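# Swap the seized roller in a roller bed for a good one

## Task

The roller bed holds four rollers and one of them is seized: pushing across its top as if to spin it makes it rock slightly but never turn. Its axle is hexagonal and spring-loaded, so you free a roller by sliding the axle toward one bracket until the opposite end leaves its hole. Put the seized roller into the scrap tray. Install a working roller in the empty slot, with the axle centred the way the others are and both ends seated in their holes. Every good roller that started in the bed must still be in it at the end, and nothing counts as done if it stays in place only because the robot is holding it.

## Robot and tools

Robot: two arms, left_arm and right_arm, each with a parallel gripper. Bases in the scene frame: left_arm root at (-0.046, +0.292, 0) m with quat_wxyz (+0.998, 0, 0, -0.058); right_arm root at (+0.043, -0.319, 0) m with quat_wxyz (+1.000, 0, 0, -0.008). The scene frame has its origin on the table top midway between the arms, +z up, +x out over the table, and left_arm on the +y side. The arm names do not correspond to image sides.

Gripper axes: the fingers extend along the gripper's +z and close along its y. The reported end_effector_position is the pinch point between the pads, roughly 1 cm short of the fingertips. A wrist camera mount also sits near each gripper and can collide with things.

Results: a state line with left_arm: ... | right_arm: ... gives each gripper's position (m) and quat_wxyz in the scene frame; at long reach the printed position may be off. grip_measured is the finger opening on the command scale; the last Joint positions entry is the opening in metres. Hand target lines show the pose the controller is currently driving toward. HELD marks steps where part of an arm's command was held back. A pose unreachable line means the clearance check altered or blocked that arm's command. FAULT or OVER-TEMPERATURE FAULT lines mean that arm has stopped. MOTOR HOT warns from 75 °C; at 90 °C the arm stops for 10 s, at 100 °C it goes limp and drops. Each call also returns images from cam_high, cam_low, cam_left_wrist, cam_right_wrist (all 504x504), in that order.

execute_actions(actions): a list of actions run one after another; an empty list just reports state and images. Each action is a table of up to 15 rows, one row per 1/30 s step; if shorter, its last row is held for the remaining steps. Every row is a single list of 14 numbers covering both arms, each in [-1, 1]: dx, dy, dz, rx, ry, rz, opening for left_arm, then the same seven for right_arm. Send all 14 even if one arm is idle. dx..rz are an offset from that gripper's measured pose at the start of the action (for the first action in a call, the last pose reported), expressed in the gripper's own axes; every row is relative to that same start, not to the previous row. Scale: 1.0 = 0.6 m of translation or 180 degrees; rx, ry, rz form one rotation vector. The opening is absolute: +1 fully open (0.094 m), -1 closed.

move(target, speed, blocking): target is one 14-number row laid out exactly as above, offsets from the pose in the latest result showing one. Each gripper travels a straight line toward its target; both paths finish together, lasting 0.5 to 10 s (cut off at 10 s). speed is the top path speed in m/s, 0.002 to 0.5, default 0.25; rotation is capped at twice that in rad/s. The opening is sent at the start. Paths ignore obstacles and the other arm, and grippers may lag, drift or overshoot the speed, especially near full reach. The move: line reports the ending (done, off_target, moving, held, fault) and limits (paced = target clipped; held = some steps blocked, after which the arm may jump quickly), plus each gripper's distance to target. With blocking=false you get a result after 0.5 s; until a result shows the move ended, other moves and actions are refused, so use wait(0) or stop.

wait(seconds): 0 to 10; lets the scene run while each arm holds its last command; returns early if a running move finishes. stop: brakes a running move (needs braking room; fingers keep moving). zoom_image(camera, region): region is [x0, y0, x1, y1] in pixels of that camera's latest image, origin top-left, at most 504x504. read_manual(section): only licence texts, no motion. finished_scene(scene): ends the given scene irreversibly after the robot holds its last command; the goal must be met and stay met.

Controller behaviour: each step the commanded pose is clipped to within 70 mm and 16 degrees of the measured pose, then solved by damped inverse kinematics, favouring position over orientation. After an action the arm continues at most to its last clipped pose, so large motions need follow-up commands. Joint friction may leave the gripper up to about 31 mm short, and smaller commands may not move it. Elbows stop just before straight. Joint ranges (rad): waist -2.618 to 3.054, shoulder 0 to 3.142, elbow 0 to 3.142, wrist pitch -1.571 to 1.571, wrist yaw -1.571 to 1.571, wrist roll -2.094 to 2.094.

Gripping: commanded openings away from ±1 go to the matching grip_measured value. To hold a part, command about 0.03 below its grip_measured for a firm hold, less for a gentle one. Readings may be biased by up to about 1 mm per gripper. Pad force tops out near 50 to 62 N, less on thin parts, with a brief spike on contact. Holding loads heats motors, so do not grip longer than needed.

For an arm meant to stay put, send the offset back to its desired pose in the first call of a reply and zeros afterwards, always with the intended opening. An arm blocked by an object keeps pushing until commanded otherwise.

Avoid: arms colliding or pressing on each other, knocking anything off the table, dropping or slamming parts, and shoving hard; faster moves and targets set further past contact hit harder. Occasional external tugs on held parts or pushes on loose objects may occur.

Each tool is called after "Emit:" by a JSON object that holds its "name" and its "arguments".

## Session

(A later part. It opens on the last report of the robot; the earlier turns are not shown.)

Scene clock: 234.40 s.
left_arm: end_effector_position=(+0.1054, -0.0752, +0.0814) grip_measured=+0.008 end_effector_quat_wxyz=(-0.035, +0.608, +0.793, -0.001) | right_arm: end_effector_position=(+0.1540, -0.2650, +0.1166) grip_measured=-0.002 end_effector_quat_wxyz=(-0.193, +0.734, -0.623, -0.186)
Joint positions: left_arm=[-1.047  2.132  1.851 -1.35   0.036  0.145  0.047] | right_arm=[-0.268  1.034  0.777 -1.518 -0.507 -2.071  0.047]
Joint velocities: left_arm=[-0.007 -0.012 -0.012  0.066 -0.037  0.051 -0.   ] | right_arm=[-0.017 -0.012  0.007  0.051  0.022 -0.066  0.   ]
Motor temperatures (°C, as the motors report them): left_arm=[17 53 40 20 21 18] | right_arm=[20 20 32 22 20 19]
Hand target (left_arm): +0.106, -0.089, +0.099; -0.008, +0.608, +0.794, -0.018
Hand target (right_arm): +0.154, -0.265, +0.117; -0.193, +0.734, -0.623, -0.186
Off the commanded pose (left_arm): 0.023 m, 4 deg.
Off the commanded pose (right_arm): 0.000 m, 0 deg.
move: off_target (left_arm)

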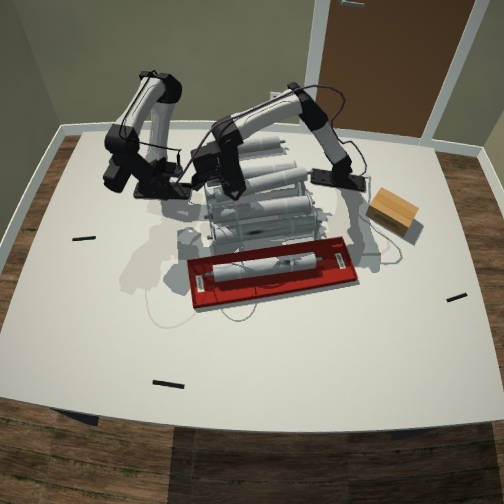

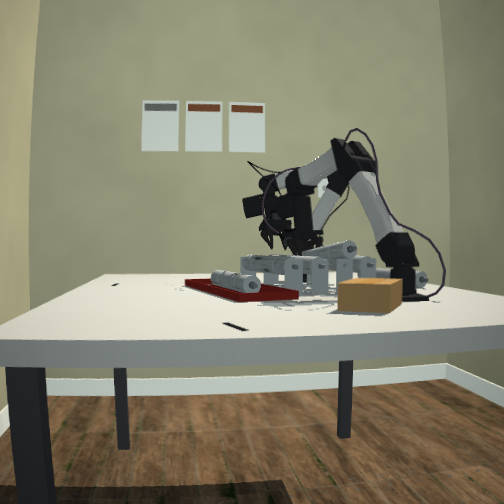

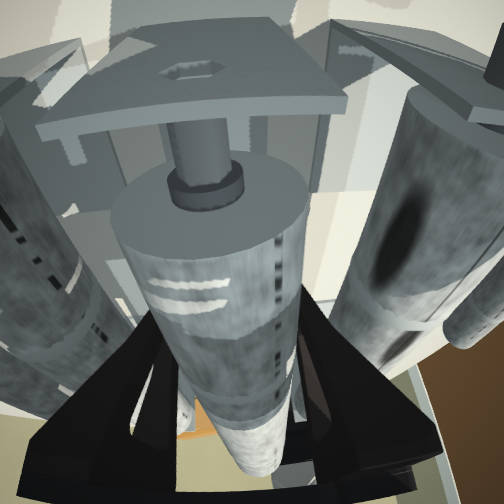

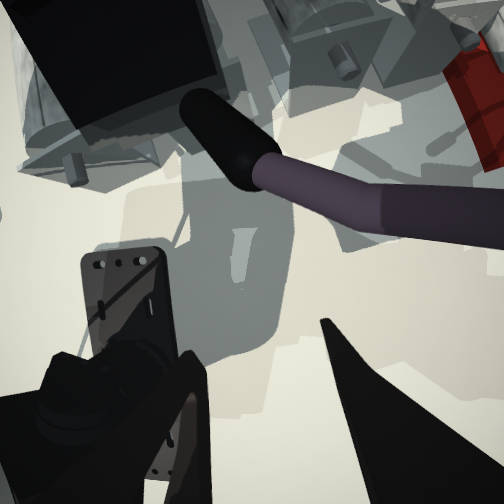

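Emit:
{"name": "move", "arguments": {"target": [-0.04,0.004,0.012,0,0,0,-0.3, 0,0,0,0,0,0,0], "speed": 0.015}}

Scene clock: 237.43 s.
left_arm: end_effector_position=(+0.1056, -0.0762, +0.0781) grip_measured=+0.008 end_effector_quat_wxyz=(-0.064, +0.607, +0.792, +0.015) | right_arm: end_effector_position=(+0.1540, -0.2650, +0.1166) grip_measured=-0.002 end_effector_quat_wxyz=(-0.193, +0.734, -0.623, -0.186)
Joint positions: left_arm=[-1.047  2.21   1.956 -1.443  0.037  0.147  0.047] | right_arm=[-0.268  1.034  0.777 -1.518 -0.507 -2.071  0.047]
Joint velocities: left_arm=[-0.017 -0.007 -0.007  0.022 -0.125 -0.022 -0.001] | right_arm=[-0.017 -0.002  0.007  0.066 -0.125 -0.022 -0.001]
Motor temperatures (°C, as the motors report them): left_arm=[17 53 40 20 21 18] | right_arm=[20 20 32 22 20 19]
Hand target (left_arm): +0.113, -0.096, +0.073; -0.035, +0.608, +0.793, -0.001
Hand target (right_arm): +0.154, -0.265, +0.117; -0.193, +0.734, -0.623, -0.186
Off the commanded pose (left_arm): 0.023 m, 4 deg.
Off the commanded pose (right_arm): 0.000 m, 0 deg.
move: off_target (left_arm)

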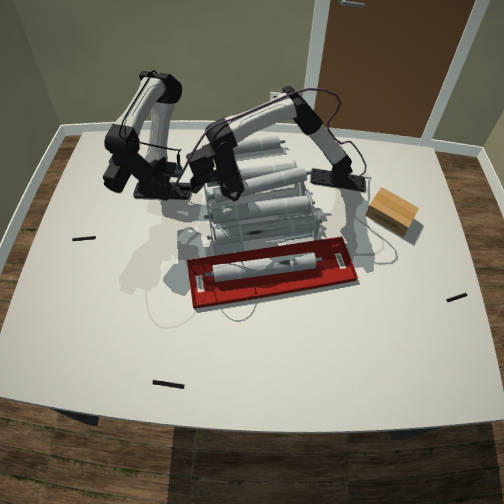

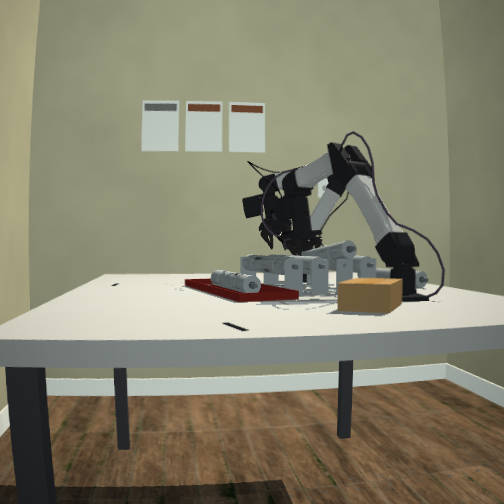

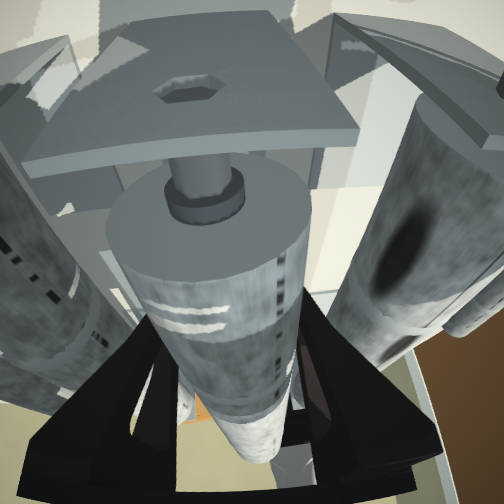

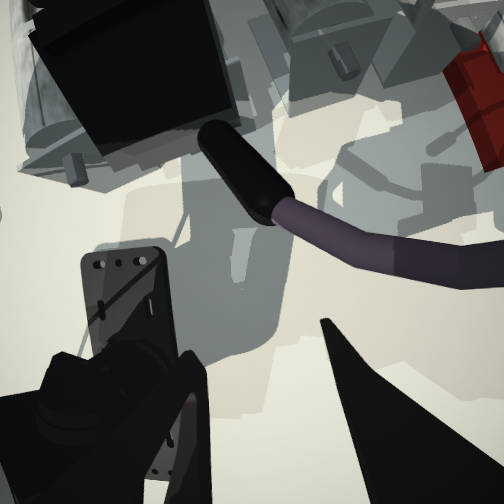

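Emit:
{"name": "move", "arguments": {"target": [-0.04,0.012,0,0.06,-0.03,0,-0.3, 0,0,0,0,0,0,0], "speed": 0.015}}

Scene clock: 246.43 s.
left_arm: end_effector_position=(+0.1055, -0.0765, +0.0786) grip_measured=+0.008 end_effector_quat_wxyz=(-0.114, +0.605, +0.786, -0.062) | right_arm: end_effector_position=(+0.1540, -0.2650, +0.1166) grip_measured=-0.002 end_effector_quat_wxyz=(-0.193, +0.734, -0.623, -0.186)
Joint positions: left_arm=[-0.974  2.236  1.983 -1.474  0.208  0.238  0.047] | right_arm=[-0.268  1.034  0.777 -1.518 -0.507 -2.071  0.047]
Joint velocities: left_arm=[ 0.002  0.022 -0.002 -0.022 -0.066 -0.022  0.   ] | right_arm=[ 0.002 -0.012 -0.012 -0.007  0.051  0.051  0.001]
Motor temperatures (°C, as the motors report them): left_arm=[17 53 40 20 21 18] | right_arm=[20 20 32 22 20 19]
Hand target (left_arm): +0.119, -0.096, +0.076; -0.083, +0.599, +0.792, -0.088
Hand target (right_arm): +0.154, -0.265, +0.117; -0.193, +0.734, -0.623, -0.186
Off the commanded pose (left_arm): 0.025 m, 5 deg.
Off the commanded pose (right_arm): 0.000 m, 0 deg.
move: off_target (left_arm)

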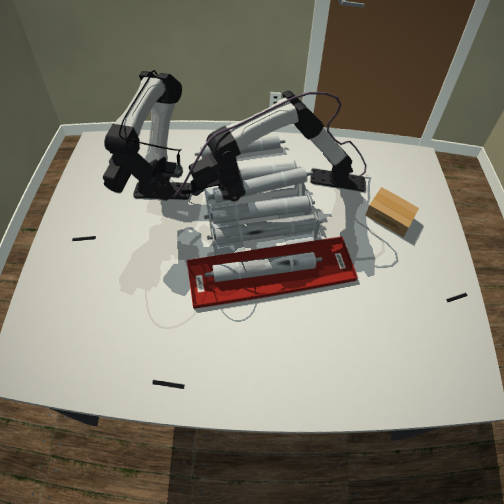

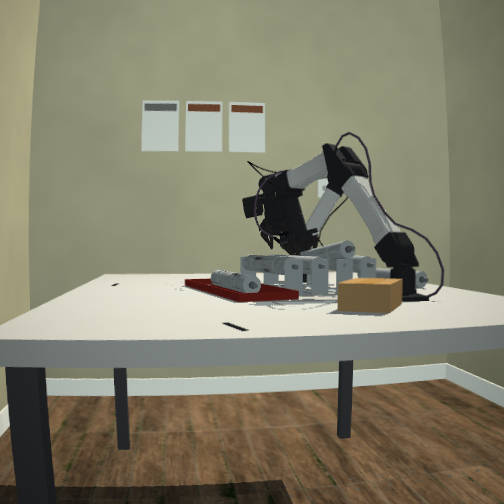

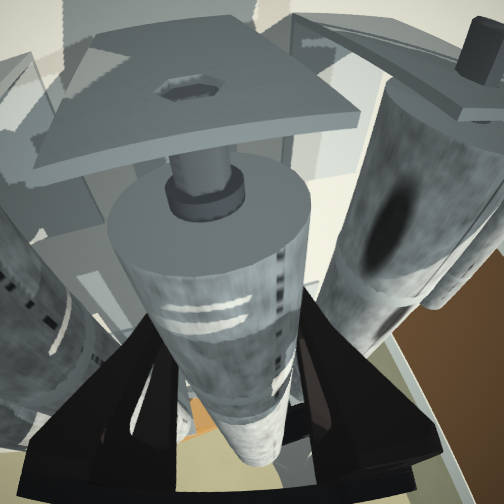

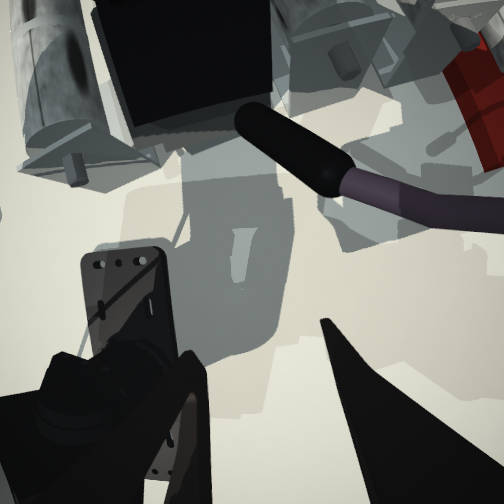

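Emit:
{"name": "zoom_image", "arguments": {"camera": "cam_left_wrist", "region": [100,40,320,240]}}

Emit:
{"name": "zoom_image", "arguments": {"camera": "cam_low", "region": [260,220,440,300]}}

Region (100, 40, 320, 240) of cam_left_wrist's 504x504 image, scaled by 2.291, with more detail than that image has; it fills the top 458 rows of this view, and the rest is white.

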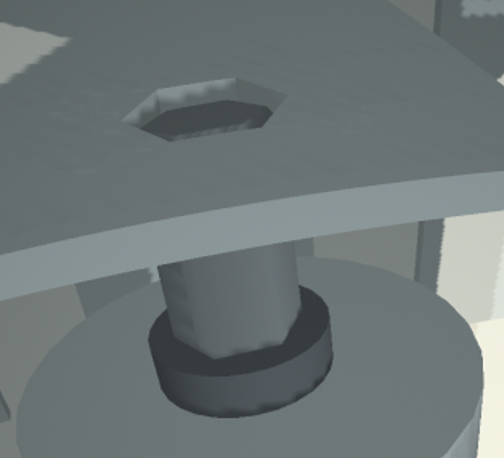

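Region (260, 220, 440, 300) of cam_low's 504x504 image, scaled by 2.800, with more detail than that image has.

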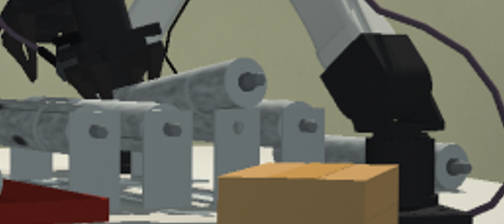

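Emit:
{"name": "move", "arguments": {"target": [0.015,0,0,-0.12,0,0,-0.3, 0,0,0,0,0,0,0], "speed": 0.03}}

Emit:
{"name": "move", "arguments": {"target": [-0.045,0,-0.01,0,-0.03,0,-0.3, 0,0,0,0,0,0,0], "speed": 0.015}}

Emit:
{"name": "zoom_image", "arguments": {"camera": "cam_left_wrist", "region": [100,40,320,240]}}

Scene clock: 259.53 s.
left_arm: end_effector_position=(+0.1022, -0.0728, +0.0734) grip_measured=+0.008 end_effector_quat_wxyz=(-0.010, +0.614, +0.786, +0.074) | right_arm: end_effector_position=(+0.1540, -0.2650, +0.1166) grip_measured=-0.002 end_effector_quat_wxyz=(-0.193, +0.734, -0.623, -0.186)
Joint positions: left_arm=[-1.117  2.155  1.849 -1.361 -0.113  0.087  0.047] | right_arm=[-0.268  1.034  0.777 -1.518 -0.507 -2.071  0.047]
Joint velocities: left_arm=[ 0.002 -0.007  0.002 -0.022 -0.081  0.007 -0.   ] | right_arm=[-0.012 -0.017 -0.012  0.022 -0.007 -0.066 -0.   ]
Motor temperatures (°C, as the motors report them): left_arm=[17 54 39 20 21 18] | right_arm=[20 20 32 22 20 19]
Hand target (left_arm): +0.102, -0.068, +0.080; -0.001, +0.616, +0.783, +0.086
Hand target (right_arm): +0.154, -0.265, +0.117; -0.193, +0.734, -0.623, -0.186
Off the commanded pose (left_arm): 0.008 m, 2 deg.
Off the commanded pose (right_arm): 0.000 m, 0 deg.
move: done

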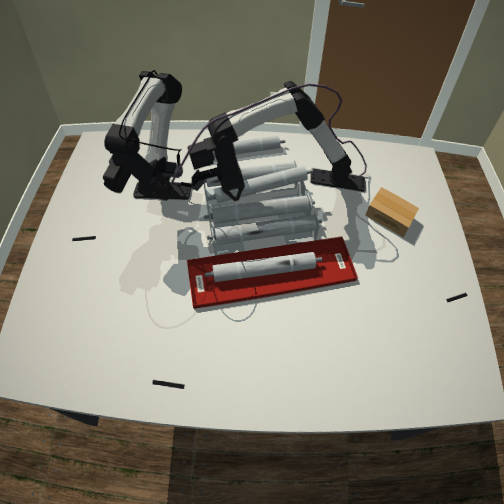

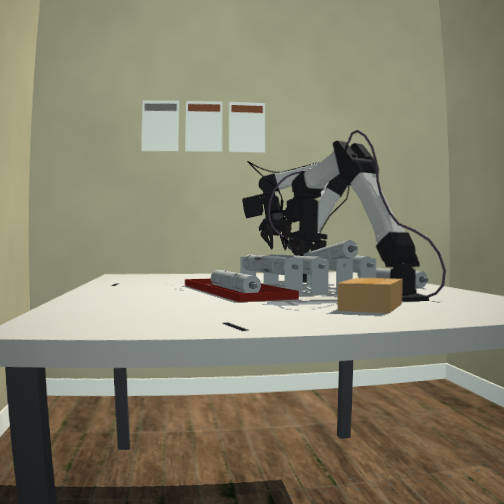

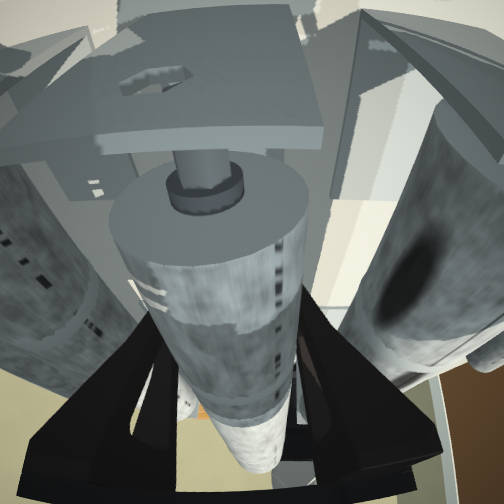

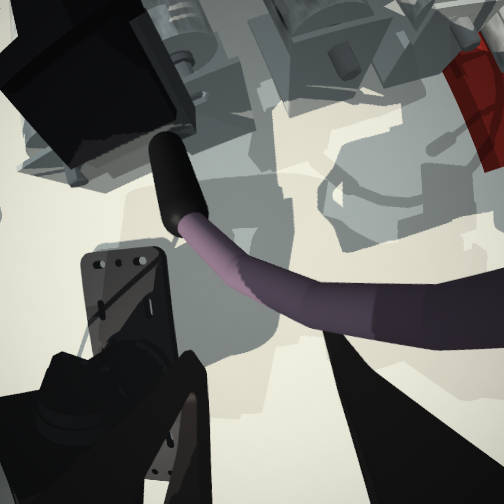

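Scene clock: 262.90 s.
left_arm: end_effector_position=(+0.1028, -0.0748, +0.0731) grip_measured=+0.008 end_effector_quat_wxyz=(-0.008, +0.614, +0.786, +0.072) | right_arm: end_effector_position=(+0.1540, -0.2650, +0.1166) grip_measured=-0.002 end_effector_quat_wxyz=(-0.193, +0.734, -0.623, -0.186)
Joint positions: left_arm=[-1.117  2.161  1.857 -1.36  -0.112  0.087  0.047] | right_arm=[-0.268  1.034  0.777 -1.518 -0.507 -2.071  0.047]
Joint velocities: left_arm=[ 0.002 -0.012  0.002 -0.051 -0.066 -0.007  0.001] | right_arm=[-0.012  0.007 -0.012 -0.022  0.007  0.066 -0.   ]
Motor temperatures (°C, as the motors report them): left_arm=[17 54 39 20 21 18] | right_arm=[20 20 32 22 20 19]
Hand target (left_arm): +0.108, -0.099, +0.078; +0.028, +0.617, +0.785, +0.045
Hand target (right_arm): +0.154, -0.265, +0.117; -0.193, +0.734, -0.623, -0.186
Off the commanded pose (left_arm): 0.026 m, 5 deg.
Off the commanded pose (right_arm): 0.000 m, 0 deg.
move: off_target (left_arm)

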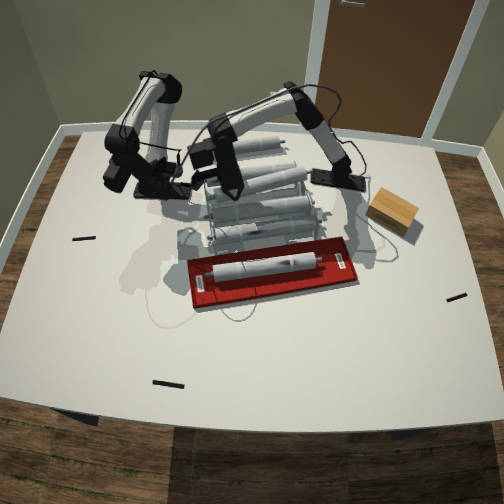

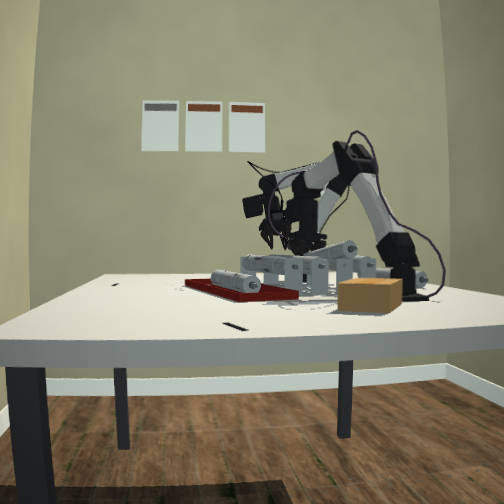

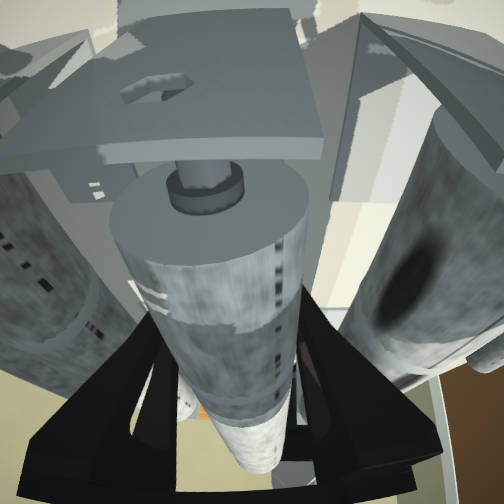

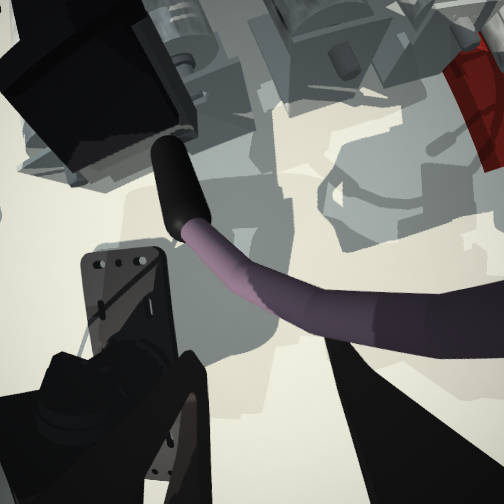

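Region (100, 40, 320, 240) of cam_left_wrist's 504x504 image, scaled by 2.291, with more detail than that image has; it fills the top 458 rows of this view, and the rest is white.

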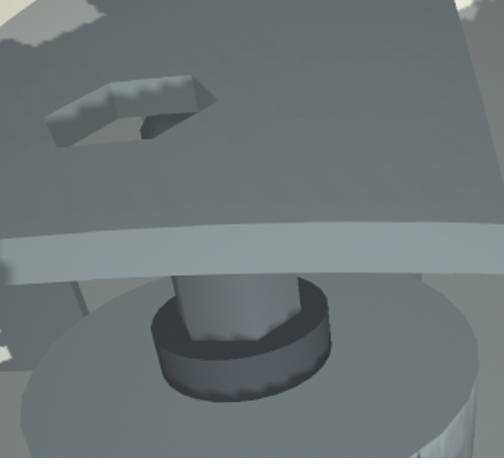

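Move +gy and up while pushing.

Emit:
{"name": "move", "arguments": {"target": [-0.035,0.03,-0.03,0,0,0,-0.3, 0,0,0,0,0,0,0], "speed": 0.012}}

Emit:
{"name": "zoom_image", "arguments": {"camera": "cam_left_wrist", "region": [100,40,320,240]}}

Scene clock: 267.90 s.
left_arm: end_effector_position=(+0.1076, -0.0731, +0.0746) grip_measured=+0.007 end_effector_quat_wxyz=(-0.062, +0.614, +0.781, +0.091) | right_arm: end_effector_position=(+0.1540, -0.2650, +0.1166) grip_measured=-0.002 end_effector_quat_wxyz=(-0.193, +0.734, -0.623, -0.186)
Joint positions: left_arm=[-1.095  2.287  2.056 -1.541 -0.091  0.112  0.047] | right_arm=[-0.268  1.034  0.777 -1.518 -0.507 -2.071  0.047]
Joint velocities: left_arm=[ 0.017  0.012 -0.007 -0.022 -0.081  0.051  0.   ] | right_arm=[-0.002  0.002  0.012 -0.007 -0.022  0.022 -0.001]
Motor temperatures (°C, as the motors report them): left_arm=[17 54 40 20 21 18] | right_arm=[20 20 32 22 20 19]
Hand target (left_arm): +0.124, -0.092, +0.091; -0.008, +0.613, +0.787, +0.073
Hand target (right_arm): +0.154, -0.265, +0.117; -0.193, +0.734, -0.623, -0.186
Off the commanded pose (left_arm): 0.030 m, 7 deg.
Off the commanded pose (right_arm): 0.000 m, 0 deg.
move: off_target (left_arm)

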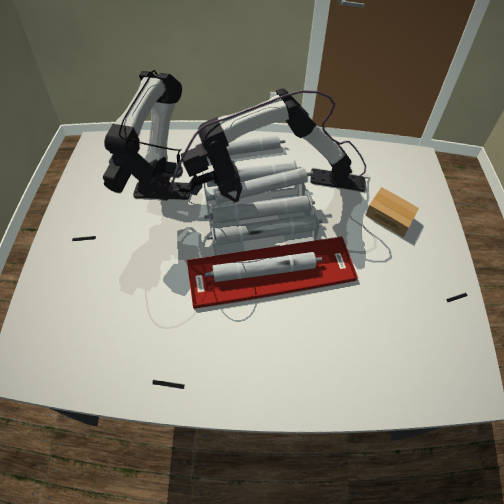

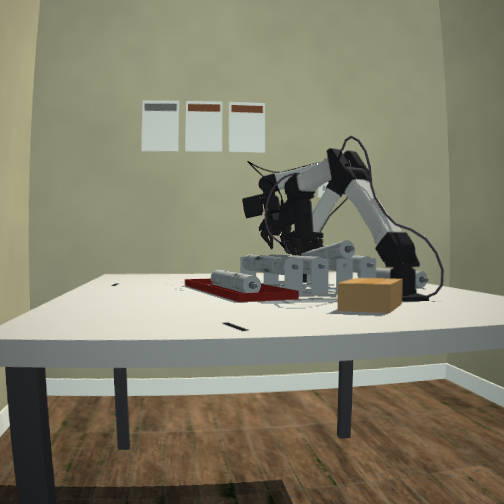

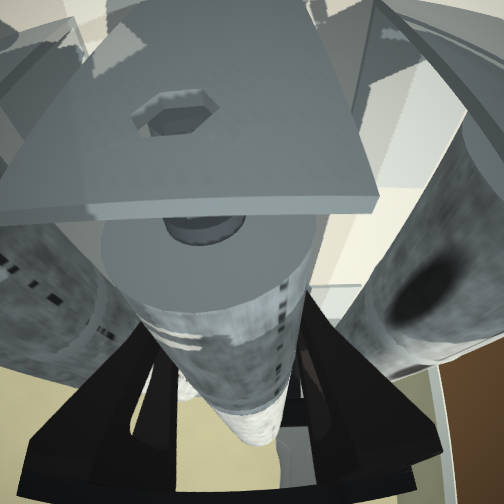

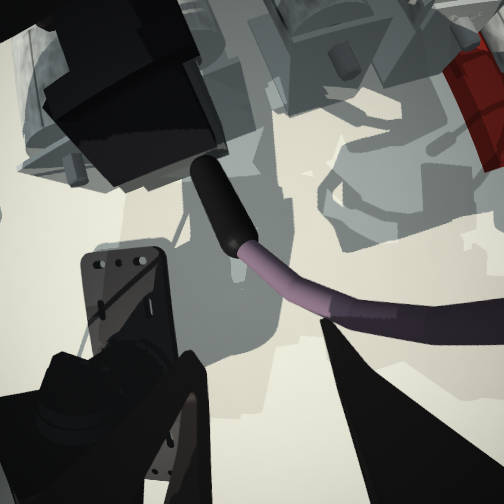

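Region (100, 40, 320, 240) of cam_left_wrist's 504x504 image, scaled by 2.291, with more detail than that image has; it fills the top 458 rows of this view, and the rest is white.

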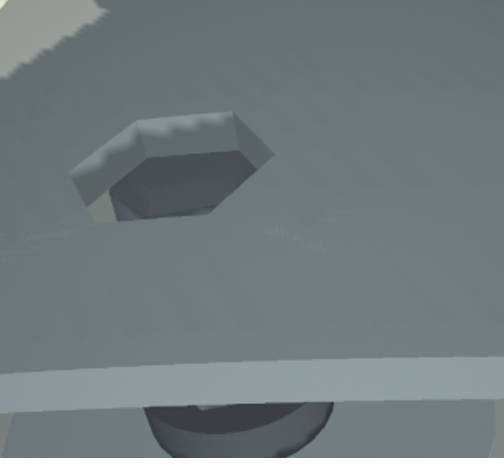

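Emit:
{"name": "move", "arguments": {"target": [-0.02,0.005,-0.015,0,-0.08,0,-0.3, 0,0,0,0,0,0,0], "speed": 0.02}}

Emit:
{"name": "zoom_image", "arguments": {"camera": "cam_left_wrist", "region": [100,40,320,240]}}

Scene clock: 278.17 s.
left_arm: end_effector_position=(+0.1069, -0.0749, +0.0691) grip_measured=+0.007 end_effector_quat_wxyz=(+0.004, +0.623, +0.781, +0.042) | right_arm: end_effector_position=(+0.1540, -0.2650, +0.1166) grip_measured=-0.002 end_effector_quat_wxyz=(-0.193, +0.734, -0.623, -0.186)
Joint positions: left_arm=[-1.091  2.111  1.769 -1.265 -0.075  0.136  0.047] | right_arm=[-0.268  1.034  0.777 -1.518 -0.507 -2.071  0.047]
Joint velocities: left_arm=[ 0.002 -0.012 -0.022 -0.051  0.066 -0.007 -0.   ] | right_arm=[-0.007 -0.027 -0.007 -0.037  0.007  0.037  0.001]
Motor temperatures (°C, as the motors report them): left_arm=[17 58 40 20 21 18] | right_arm=[20 20 32 22 20 19]
Hand target (left_arm): +0.113, -0.086, +0.083; +0.036, +0.622, +0.782, +0.015
Hand target (right_arm): +0.154, -0.265, +0.117; -0.193, +0.734, -0.623, -0.186
Off the commanded pose (left_arm): 0.017 m, 5 deg.
Off the commanded pose (right_arm): 0.000 m, 0 deg.
move: off_target (left_arm)

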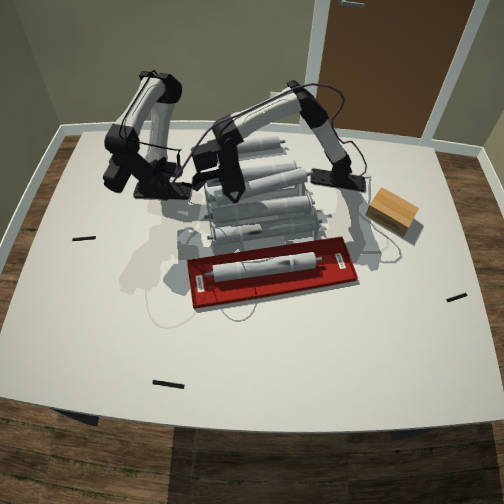

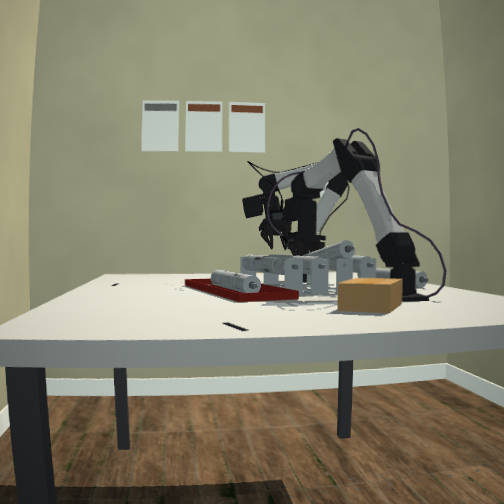

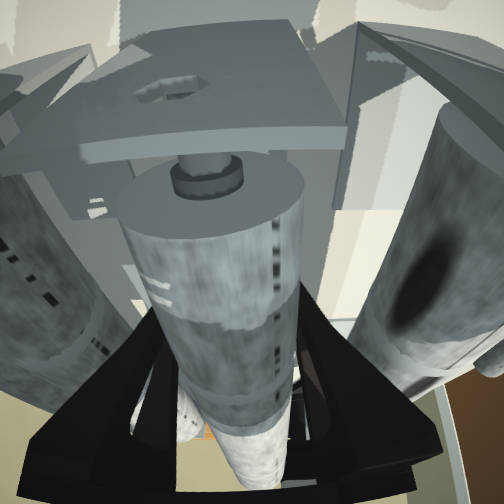

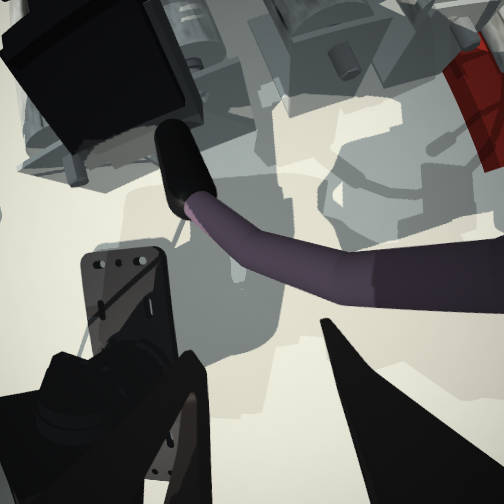

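Region (100, 40, 320, 240) of cam_left_wrist's 504x504 image, scaled by 2.291, with more detail than that image has; it fills the top 458 rows of this view, and the rest is white.

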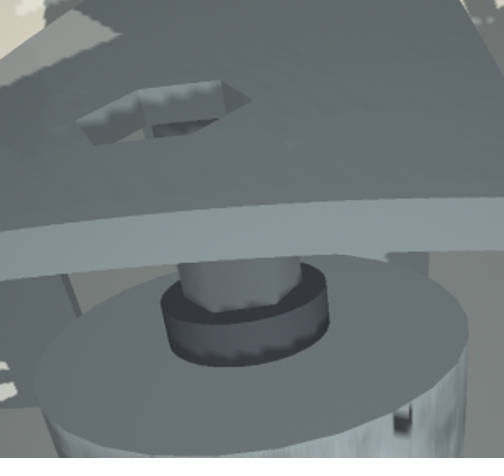

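Emit:
{"name": "move", "arguments": {"target": [-0.02,0.02,-0.045,0,-0.02,0,-0.3, 0,0,0,0,0,0,0], "speed": 0.012}}

Emit:
{"name": "zoom_image", "arguments": {"camera": "cam_left_wrist", "region": [100,40,320,240]}}

Scene clock: 283.17 s.
left_arm: end_effector_position=(+0.1092, -0.0776, +0.0807) grip_measured=+0.007 end_effector_quat_wxyz=(+0.003, +0.624, +0.781, +0.032) | right_arm: end_effector_position=(+0.1540, -0.2650, +0.1166) grip_measured=-0.002 end_effector_quat_wxyz=(-0.193, +0.734, -0.623, -0.186)
Joint positions: left_arm=[-1.08   2.113  1.819 -1.305 -0.057  0.15   0.047] | right_arm=[-0.268  1.034  0.777 -1.518 -0.507 -2.071  0.047]
Joint velocities: left_arm=[-0.027 -0.002 -0.007 -0.022 -0.066 -0.051 -0.001] | right_arm=[-0.002  0.012  0.007  0.022 -0.037  0.051  0.001]
Motor temperatures (°C, as the motors report them): left_arm=[17 59 40 20 21 18] | right_arm=[20 20 32 22 20 19]
Hand target (left_arm): +0.120, -0.085, +0.097; +0.029, +0.624, +0.781, +0.023
Hand target (right_arm): +0.154, -0.265, +0.117; -0.193, +0.734, -0.623, -0.186
Off the commanded pose (left_arm): 0.020 m, 3 deg.
Off the commanded pose (right_arm): 0.000 m, 0 deg.
move: off_target (left_arm)

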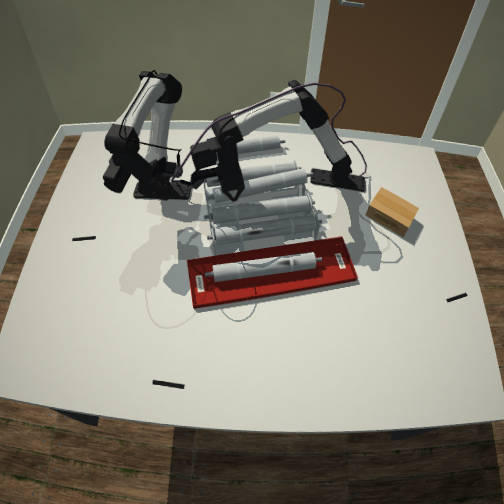

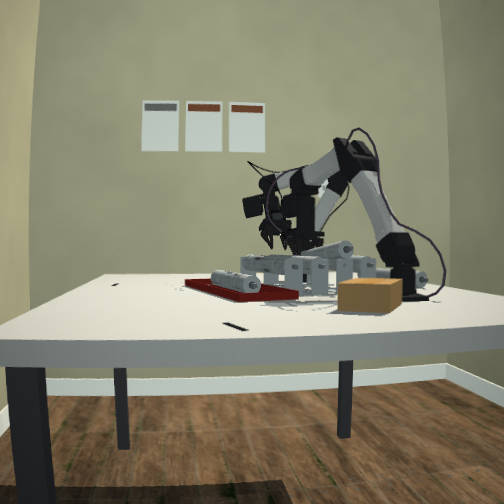

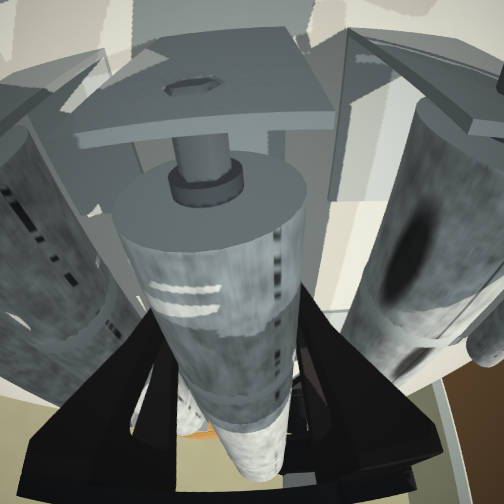

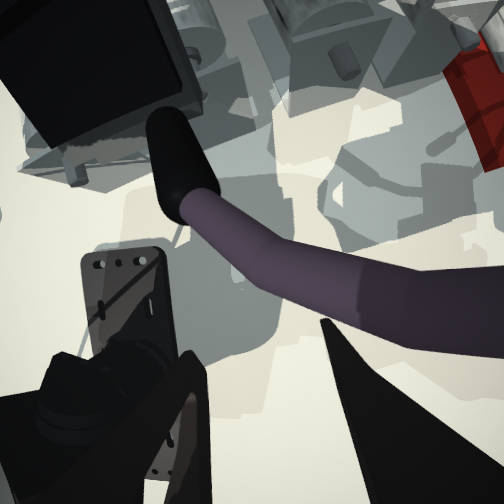

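Region (100, 40, 320, 240) of cam_left_wrist's 504x504 image, scaled by 2.291, with more detail than that image has; it fills the top 458 rows of this view, and the rest is white.

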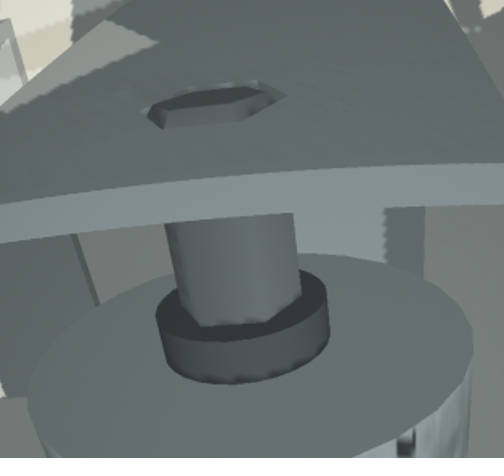

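Entered. Push along.

Emit:
{"name": "move", "arguments": {"target": [-0.06,0,-0.015,0,-0.03,0,-0.3, 0,0,0,0,0,0,0], "speed": 0.015}}

Scene clock: 287.90 s.
left_arm: end_effector_position=(+0.1130, -0.0934, +0.0744) grip_measured=+0.007 end_effector_quat_wxyz=(+0.004, +0.624, +0.781, +0.023) | right_arm: end_effector_position=(+0.1540, -0.2650, +0.1166) grip_measured=-0.002 end_effector_quat_wxyz=(-0.193, +0.734, -0.623, -0.186)
Joint positions: left_arm=[-1.08   2.172  1.888 -1.302 -0.044  0.15   0.047] | right_arm=[-0.268  1.034  0.777 -1.518 -0.507 -2.071  0.047]
Joint velocities: left_arm=[-0.002 -0.002  0.007  0.022 -0.022  0.051  0.   ] | right_arm=[-0.002 -0.017 -0.007 -0.066 -0.037 -0.125 -0.001]
Motor temperatures (°C, as the motors report them): left_arm=[17 58 41 20 21 18] | right_arm=[20 20 32 22 20 19]
Hand target (left_arm): +0.116, -0.112, +0.089; +0.039, +0.625, +0.780, +0.002
Hand target (right_arm): +0.154, -0.265, +0.117; -0.193, +0.734, -0.623, -0.186
Off the commanded pose (left_arm): 0.025 m, 5 deg.
Off the commanded pose (right_arm): 0.000 m, 0 deg.
move: off_target (left_arm)

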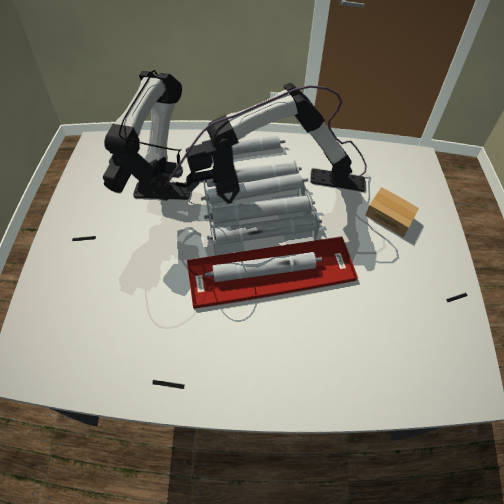

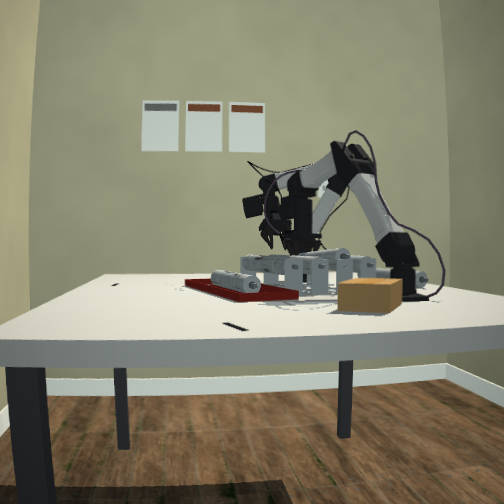

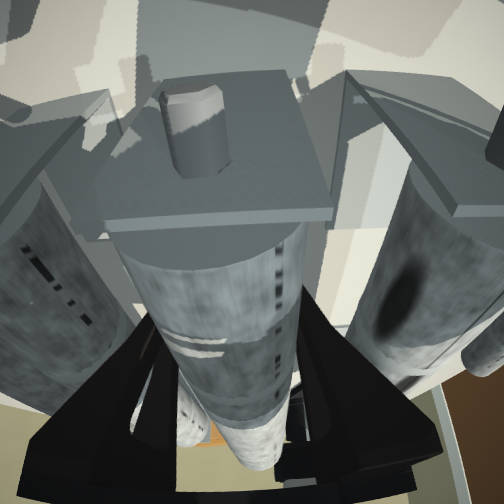

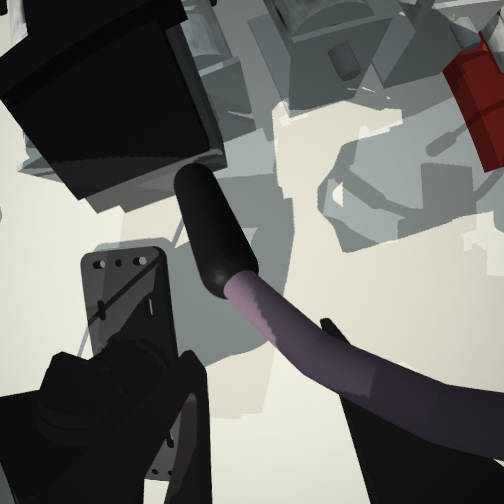

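Emit:
{"name": "move", "arguments": {"target": [0,0,0,0,0,0,0.25, 0,0,0,0,0,0,0]}}

Emit:
{"name": "move", "arguments": {"target": [0,0,-0.14,0,0,0,0.25, 0,0,0,0,0,0,0], "speed": 0.1}}

Emit:
{"name": "move", "arguments": {"target": [0.3,0,0,0,0,0,0.25, -0.108,0.019,0.10,0,0,0,0], "speed": 0.1}}

Scene clock: 291.97 s.
left_arm: end_effector_position=(+0.1129, -0.0933, +0.0750) grip_measured=+0.249 end_effector_quat_wxyz=(+0.005, +0.624, +0.781, +0.023) | right_arm: end_effector_position=(+0.1540, -0.2650, +0.1166) grip_measured=-0.002 end_effector_quat_wxyz=(-0.193, +0.734, -0.623, -0.186)
Joint positions: left_arm=[-1.08   2.17   1.888 -1.303 -0.044  0.15   0.059] | right_arm=[-0.268  1.034  0.777 -1.518 -0.507 -2.071  0.047]
Joint velocities: left_arm=[-0.012  0.007  0.007  0.007 -0.007  0.051  0.001] | right_arm=[ 0.002  0.002  0.002 -0.007 -0.007 -0.051  0.001]
Motor temperatures (°C, as the motors report them): left_arm=[17 59 41 20 21 18] | right_arm=[20 20 32 22 20 19]
Hand target (left_arm): +0.113, -0.093, +0.074; +0.004, +0.624, +0.781, +0.023
Hand target (right_arm): +0.154, -0.265, +0.117; -0.193, +0.734, -0.623, -0.186
Off the commanded pose (left_arm): 0.001 m, 0 deg.
Off the commanded pose (right_arm): 0.000 m, 0 deg.
move: done

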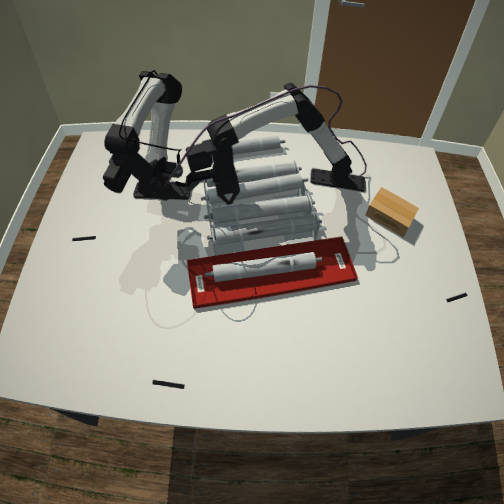

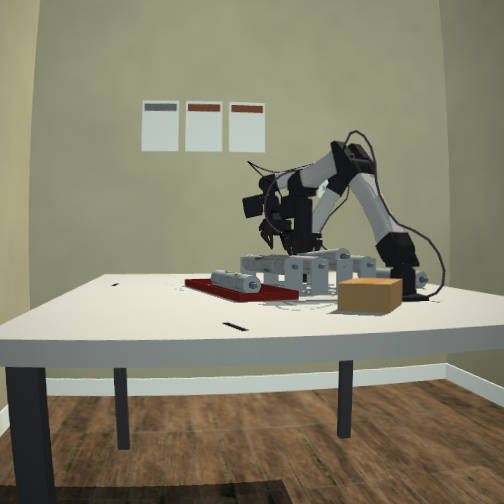

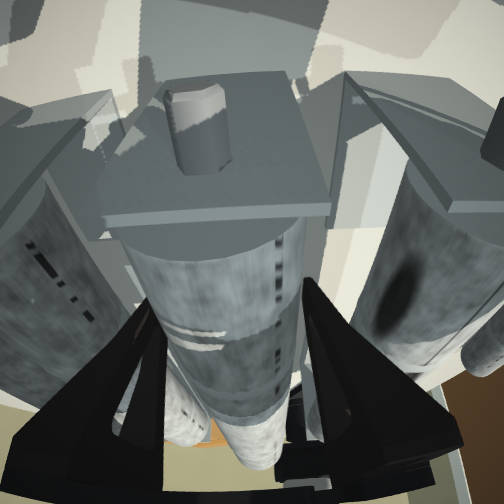

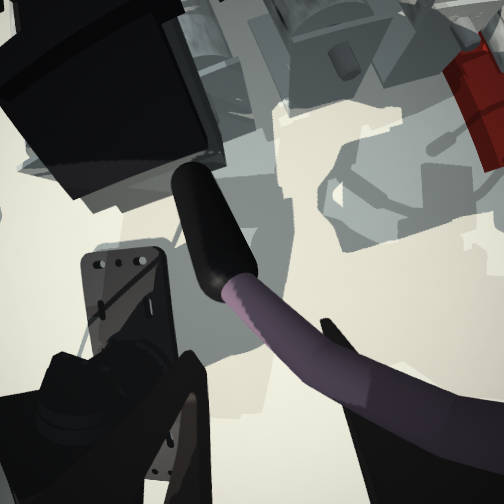

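Scene clock: 293.23 s.
left_arm: end_effector_position=(+0.1141, -0.0963, +0.1509) grip_measured=+0.249 end_effector_quat_wxyz=(+0.029, +0.623, +0.781, +0.009) | right_arm: end_effector_position=(+0.1543, -0.2647, +0.1168) grip_measured=-0.002 end_effector_quat_wxyz=(-0.194, +0.734, -0.623, -0.187)
Joint positions: left_arm=[-1.08   2.156  2.168 -1.54  -0.044  0.15   0.059] | right_arm=[-0.268  1.034  0.777 -1.518 -0.51  -2.071  0.047]
Joint velocities: left_arm=[-0.017  0.007 -0.012 -0.007 -0.022 -0.081 -0.   ] | right_arm=[-0.012 -0.002  0.017 -0.007 -0.051 -0.022 -0.   ]
Motor temperatures (°C, as the motors report them): left_arm=[17 59 41 20 21 18] | right_arm=[20 20 32 22 20 19]
Hand target (left_arm): +0.110, -0.097, +0.159; +0.034, +0.625, +0.780, +0.006
Hand target (right_arm): +0.154, -0.265, +0.117; -0.193, +0.734, -0.623, -0.186
Off the commanded pose (left_arm): 0.009 m, 3 deg.
Off the commanded pose (right_arm): 0.000 m, 0 deg.
joint sent to its limit (left arm) — the command would take joint 4 (wrist pitch) past its lower limit, so that joint was sent only as far as its limit.
move: off_target (left_arm)

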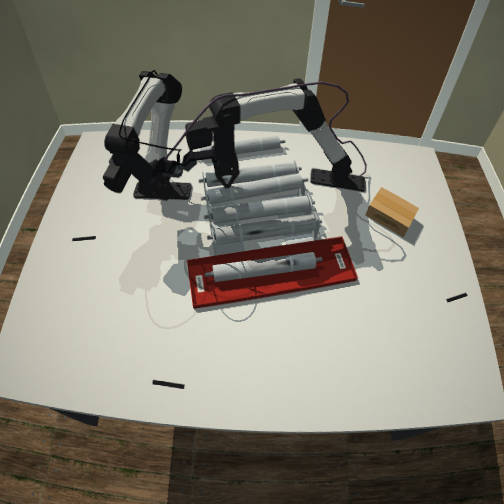

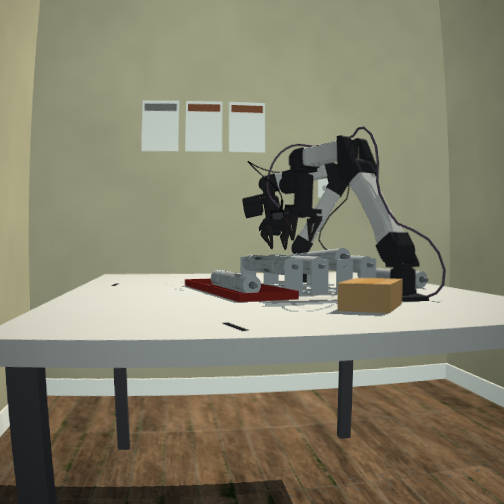

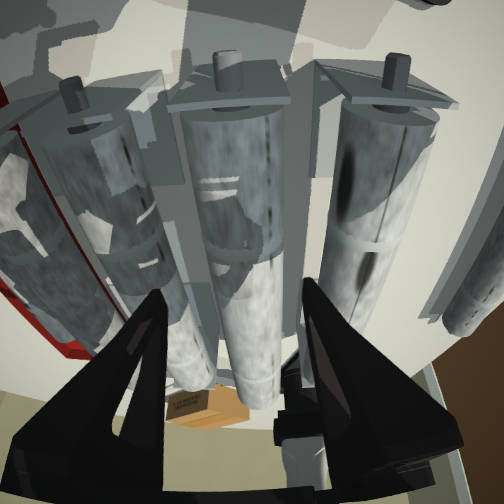

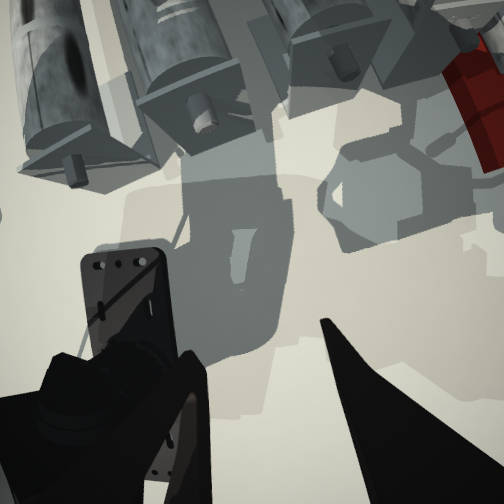

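Scene clock: 295.60 s.
left_arm: end_effector_position=(+0.0741, +0.0727, +0.1526) grip_measured=+0.249 end_effector_quat_wxyz=(+0.035, +0.623, +0.781, +0.008) | right_arm: end_effector_position=(+0.1296, -0.1812, +0.1027) grip_measured=-0.002 end_effector_quat_wxyz=(-0.189, +0.736, -0.621, -0.193)
Joint positions: left_arm=[-0.983  1.439  1.289 -1.363 -0.044  0.247  0.059] | right_arm=[ 0.492  0.817  0.639 -1.17  -0.504 -1.205  0.047]
Joint velocities: left_arm=[-0.022 -0.002  0.002 -0.007  0.022 -0.007  0.   ] | right_arm=[ 0.002 -0.007 -0.007 -0.037  0.022 -0.007 -0.001]
Motor temperatures (°C, as the motors report them): left_arm=[17 58 41 20 21 18] | right_arm=[20 20 32 22 20 19]
Hand target (left_arm): +0.074, +0.079, +0.149; +0.030, +0.623, +0.781, +0.009
Hand target (right_arm): +0.128, -0.182, +0.097; -0.188, +0.736, -0.622, -0.190
Off the commanded pose (left_arm): 0.010 m, 1 deg.
Off the commanded pose (right_arm): 0.005 m, 1 deg.
move: done

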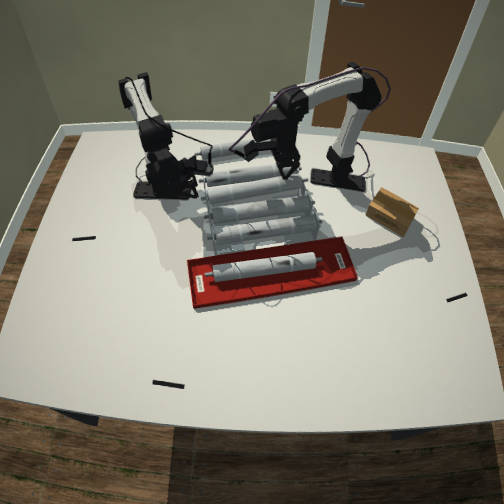

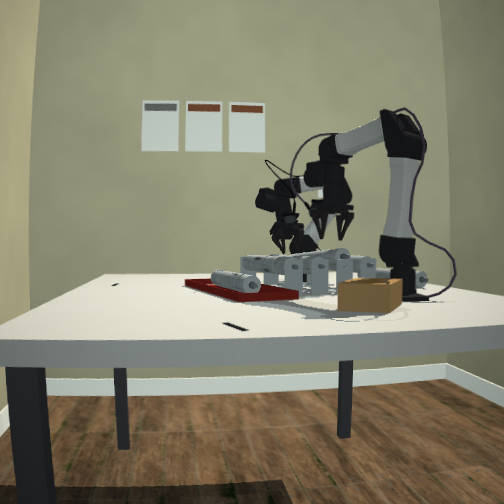

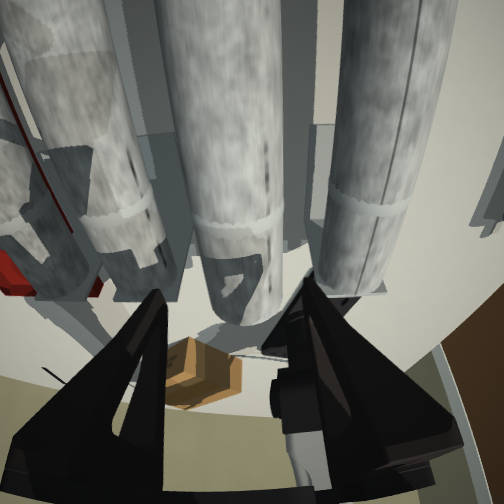

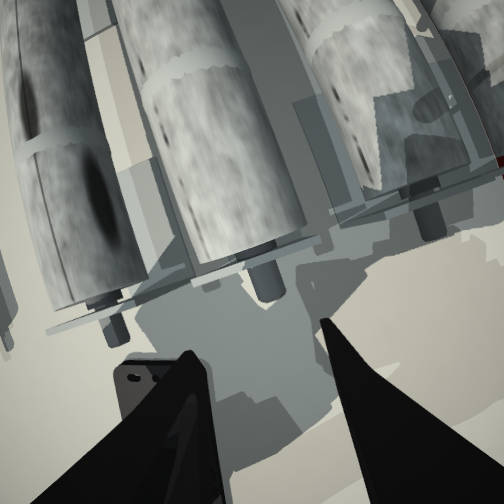

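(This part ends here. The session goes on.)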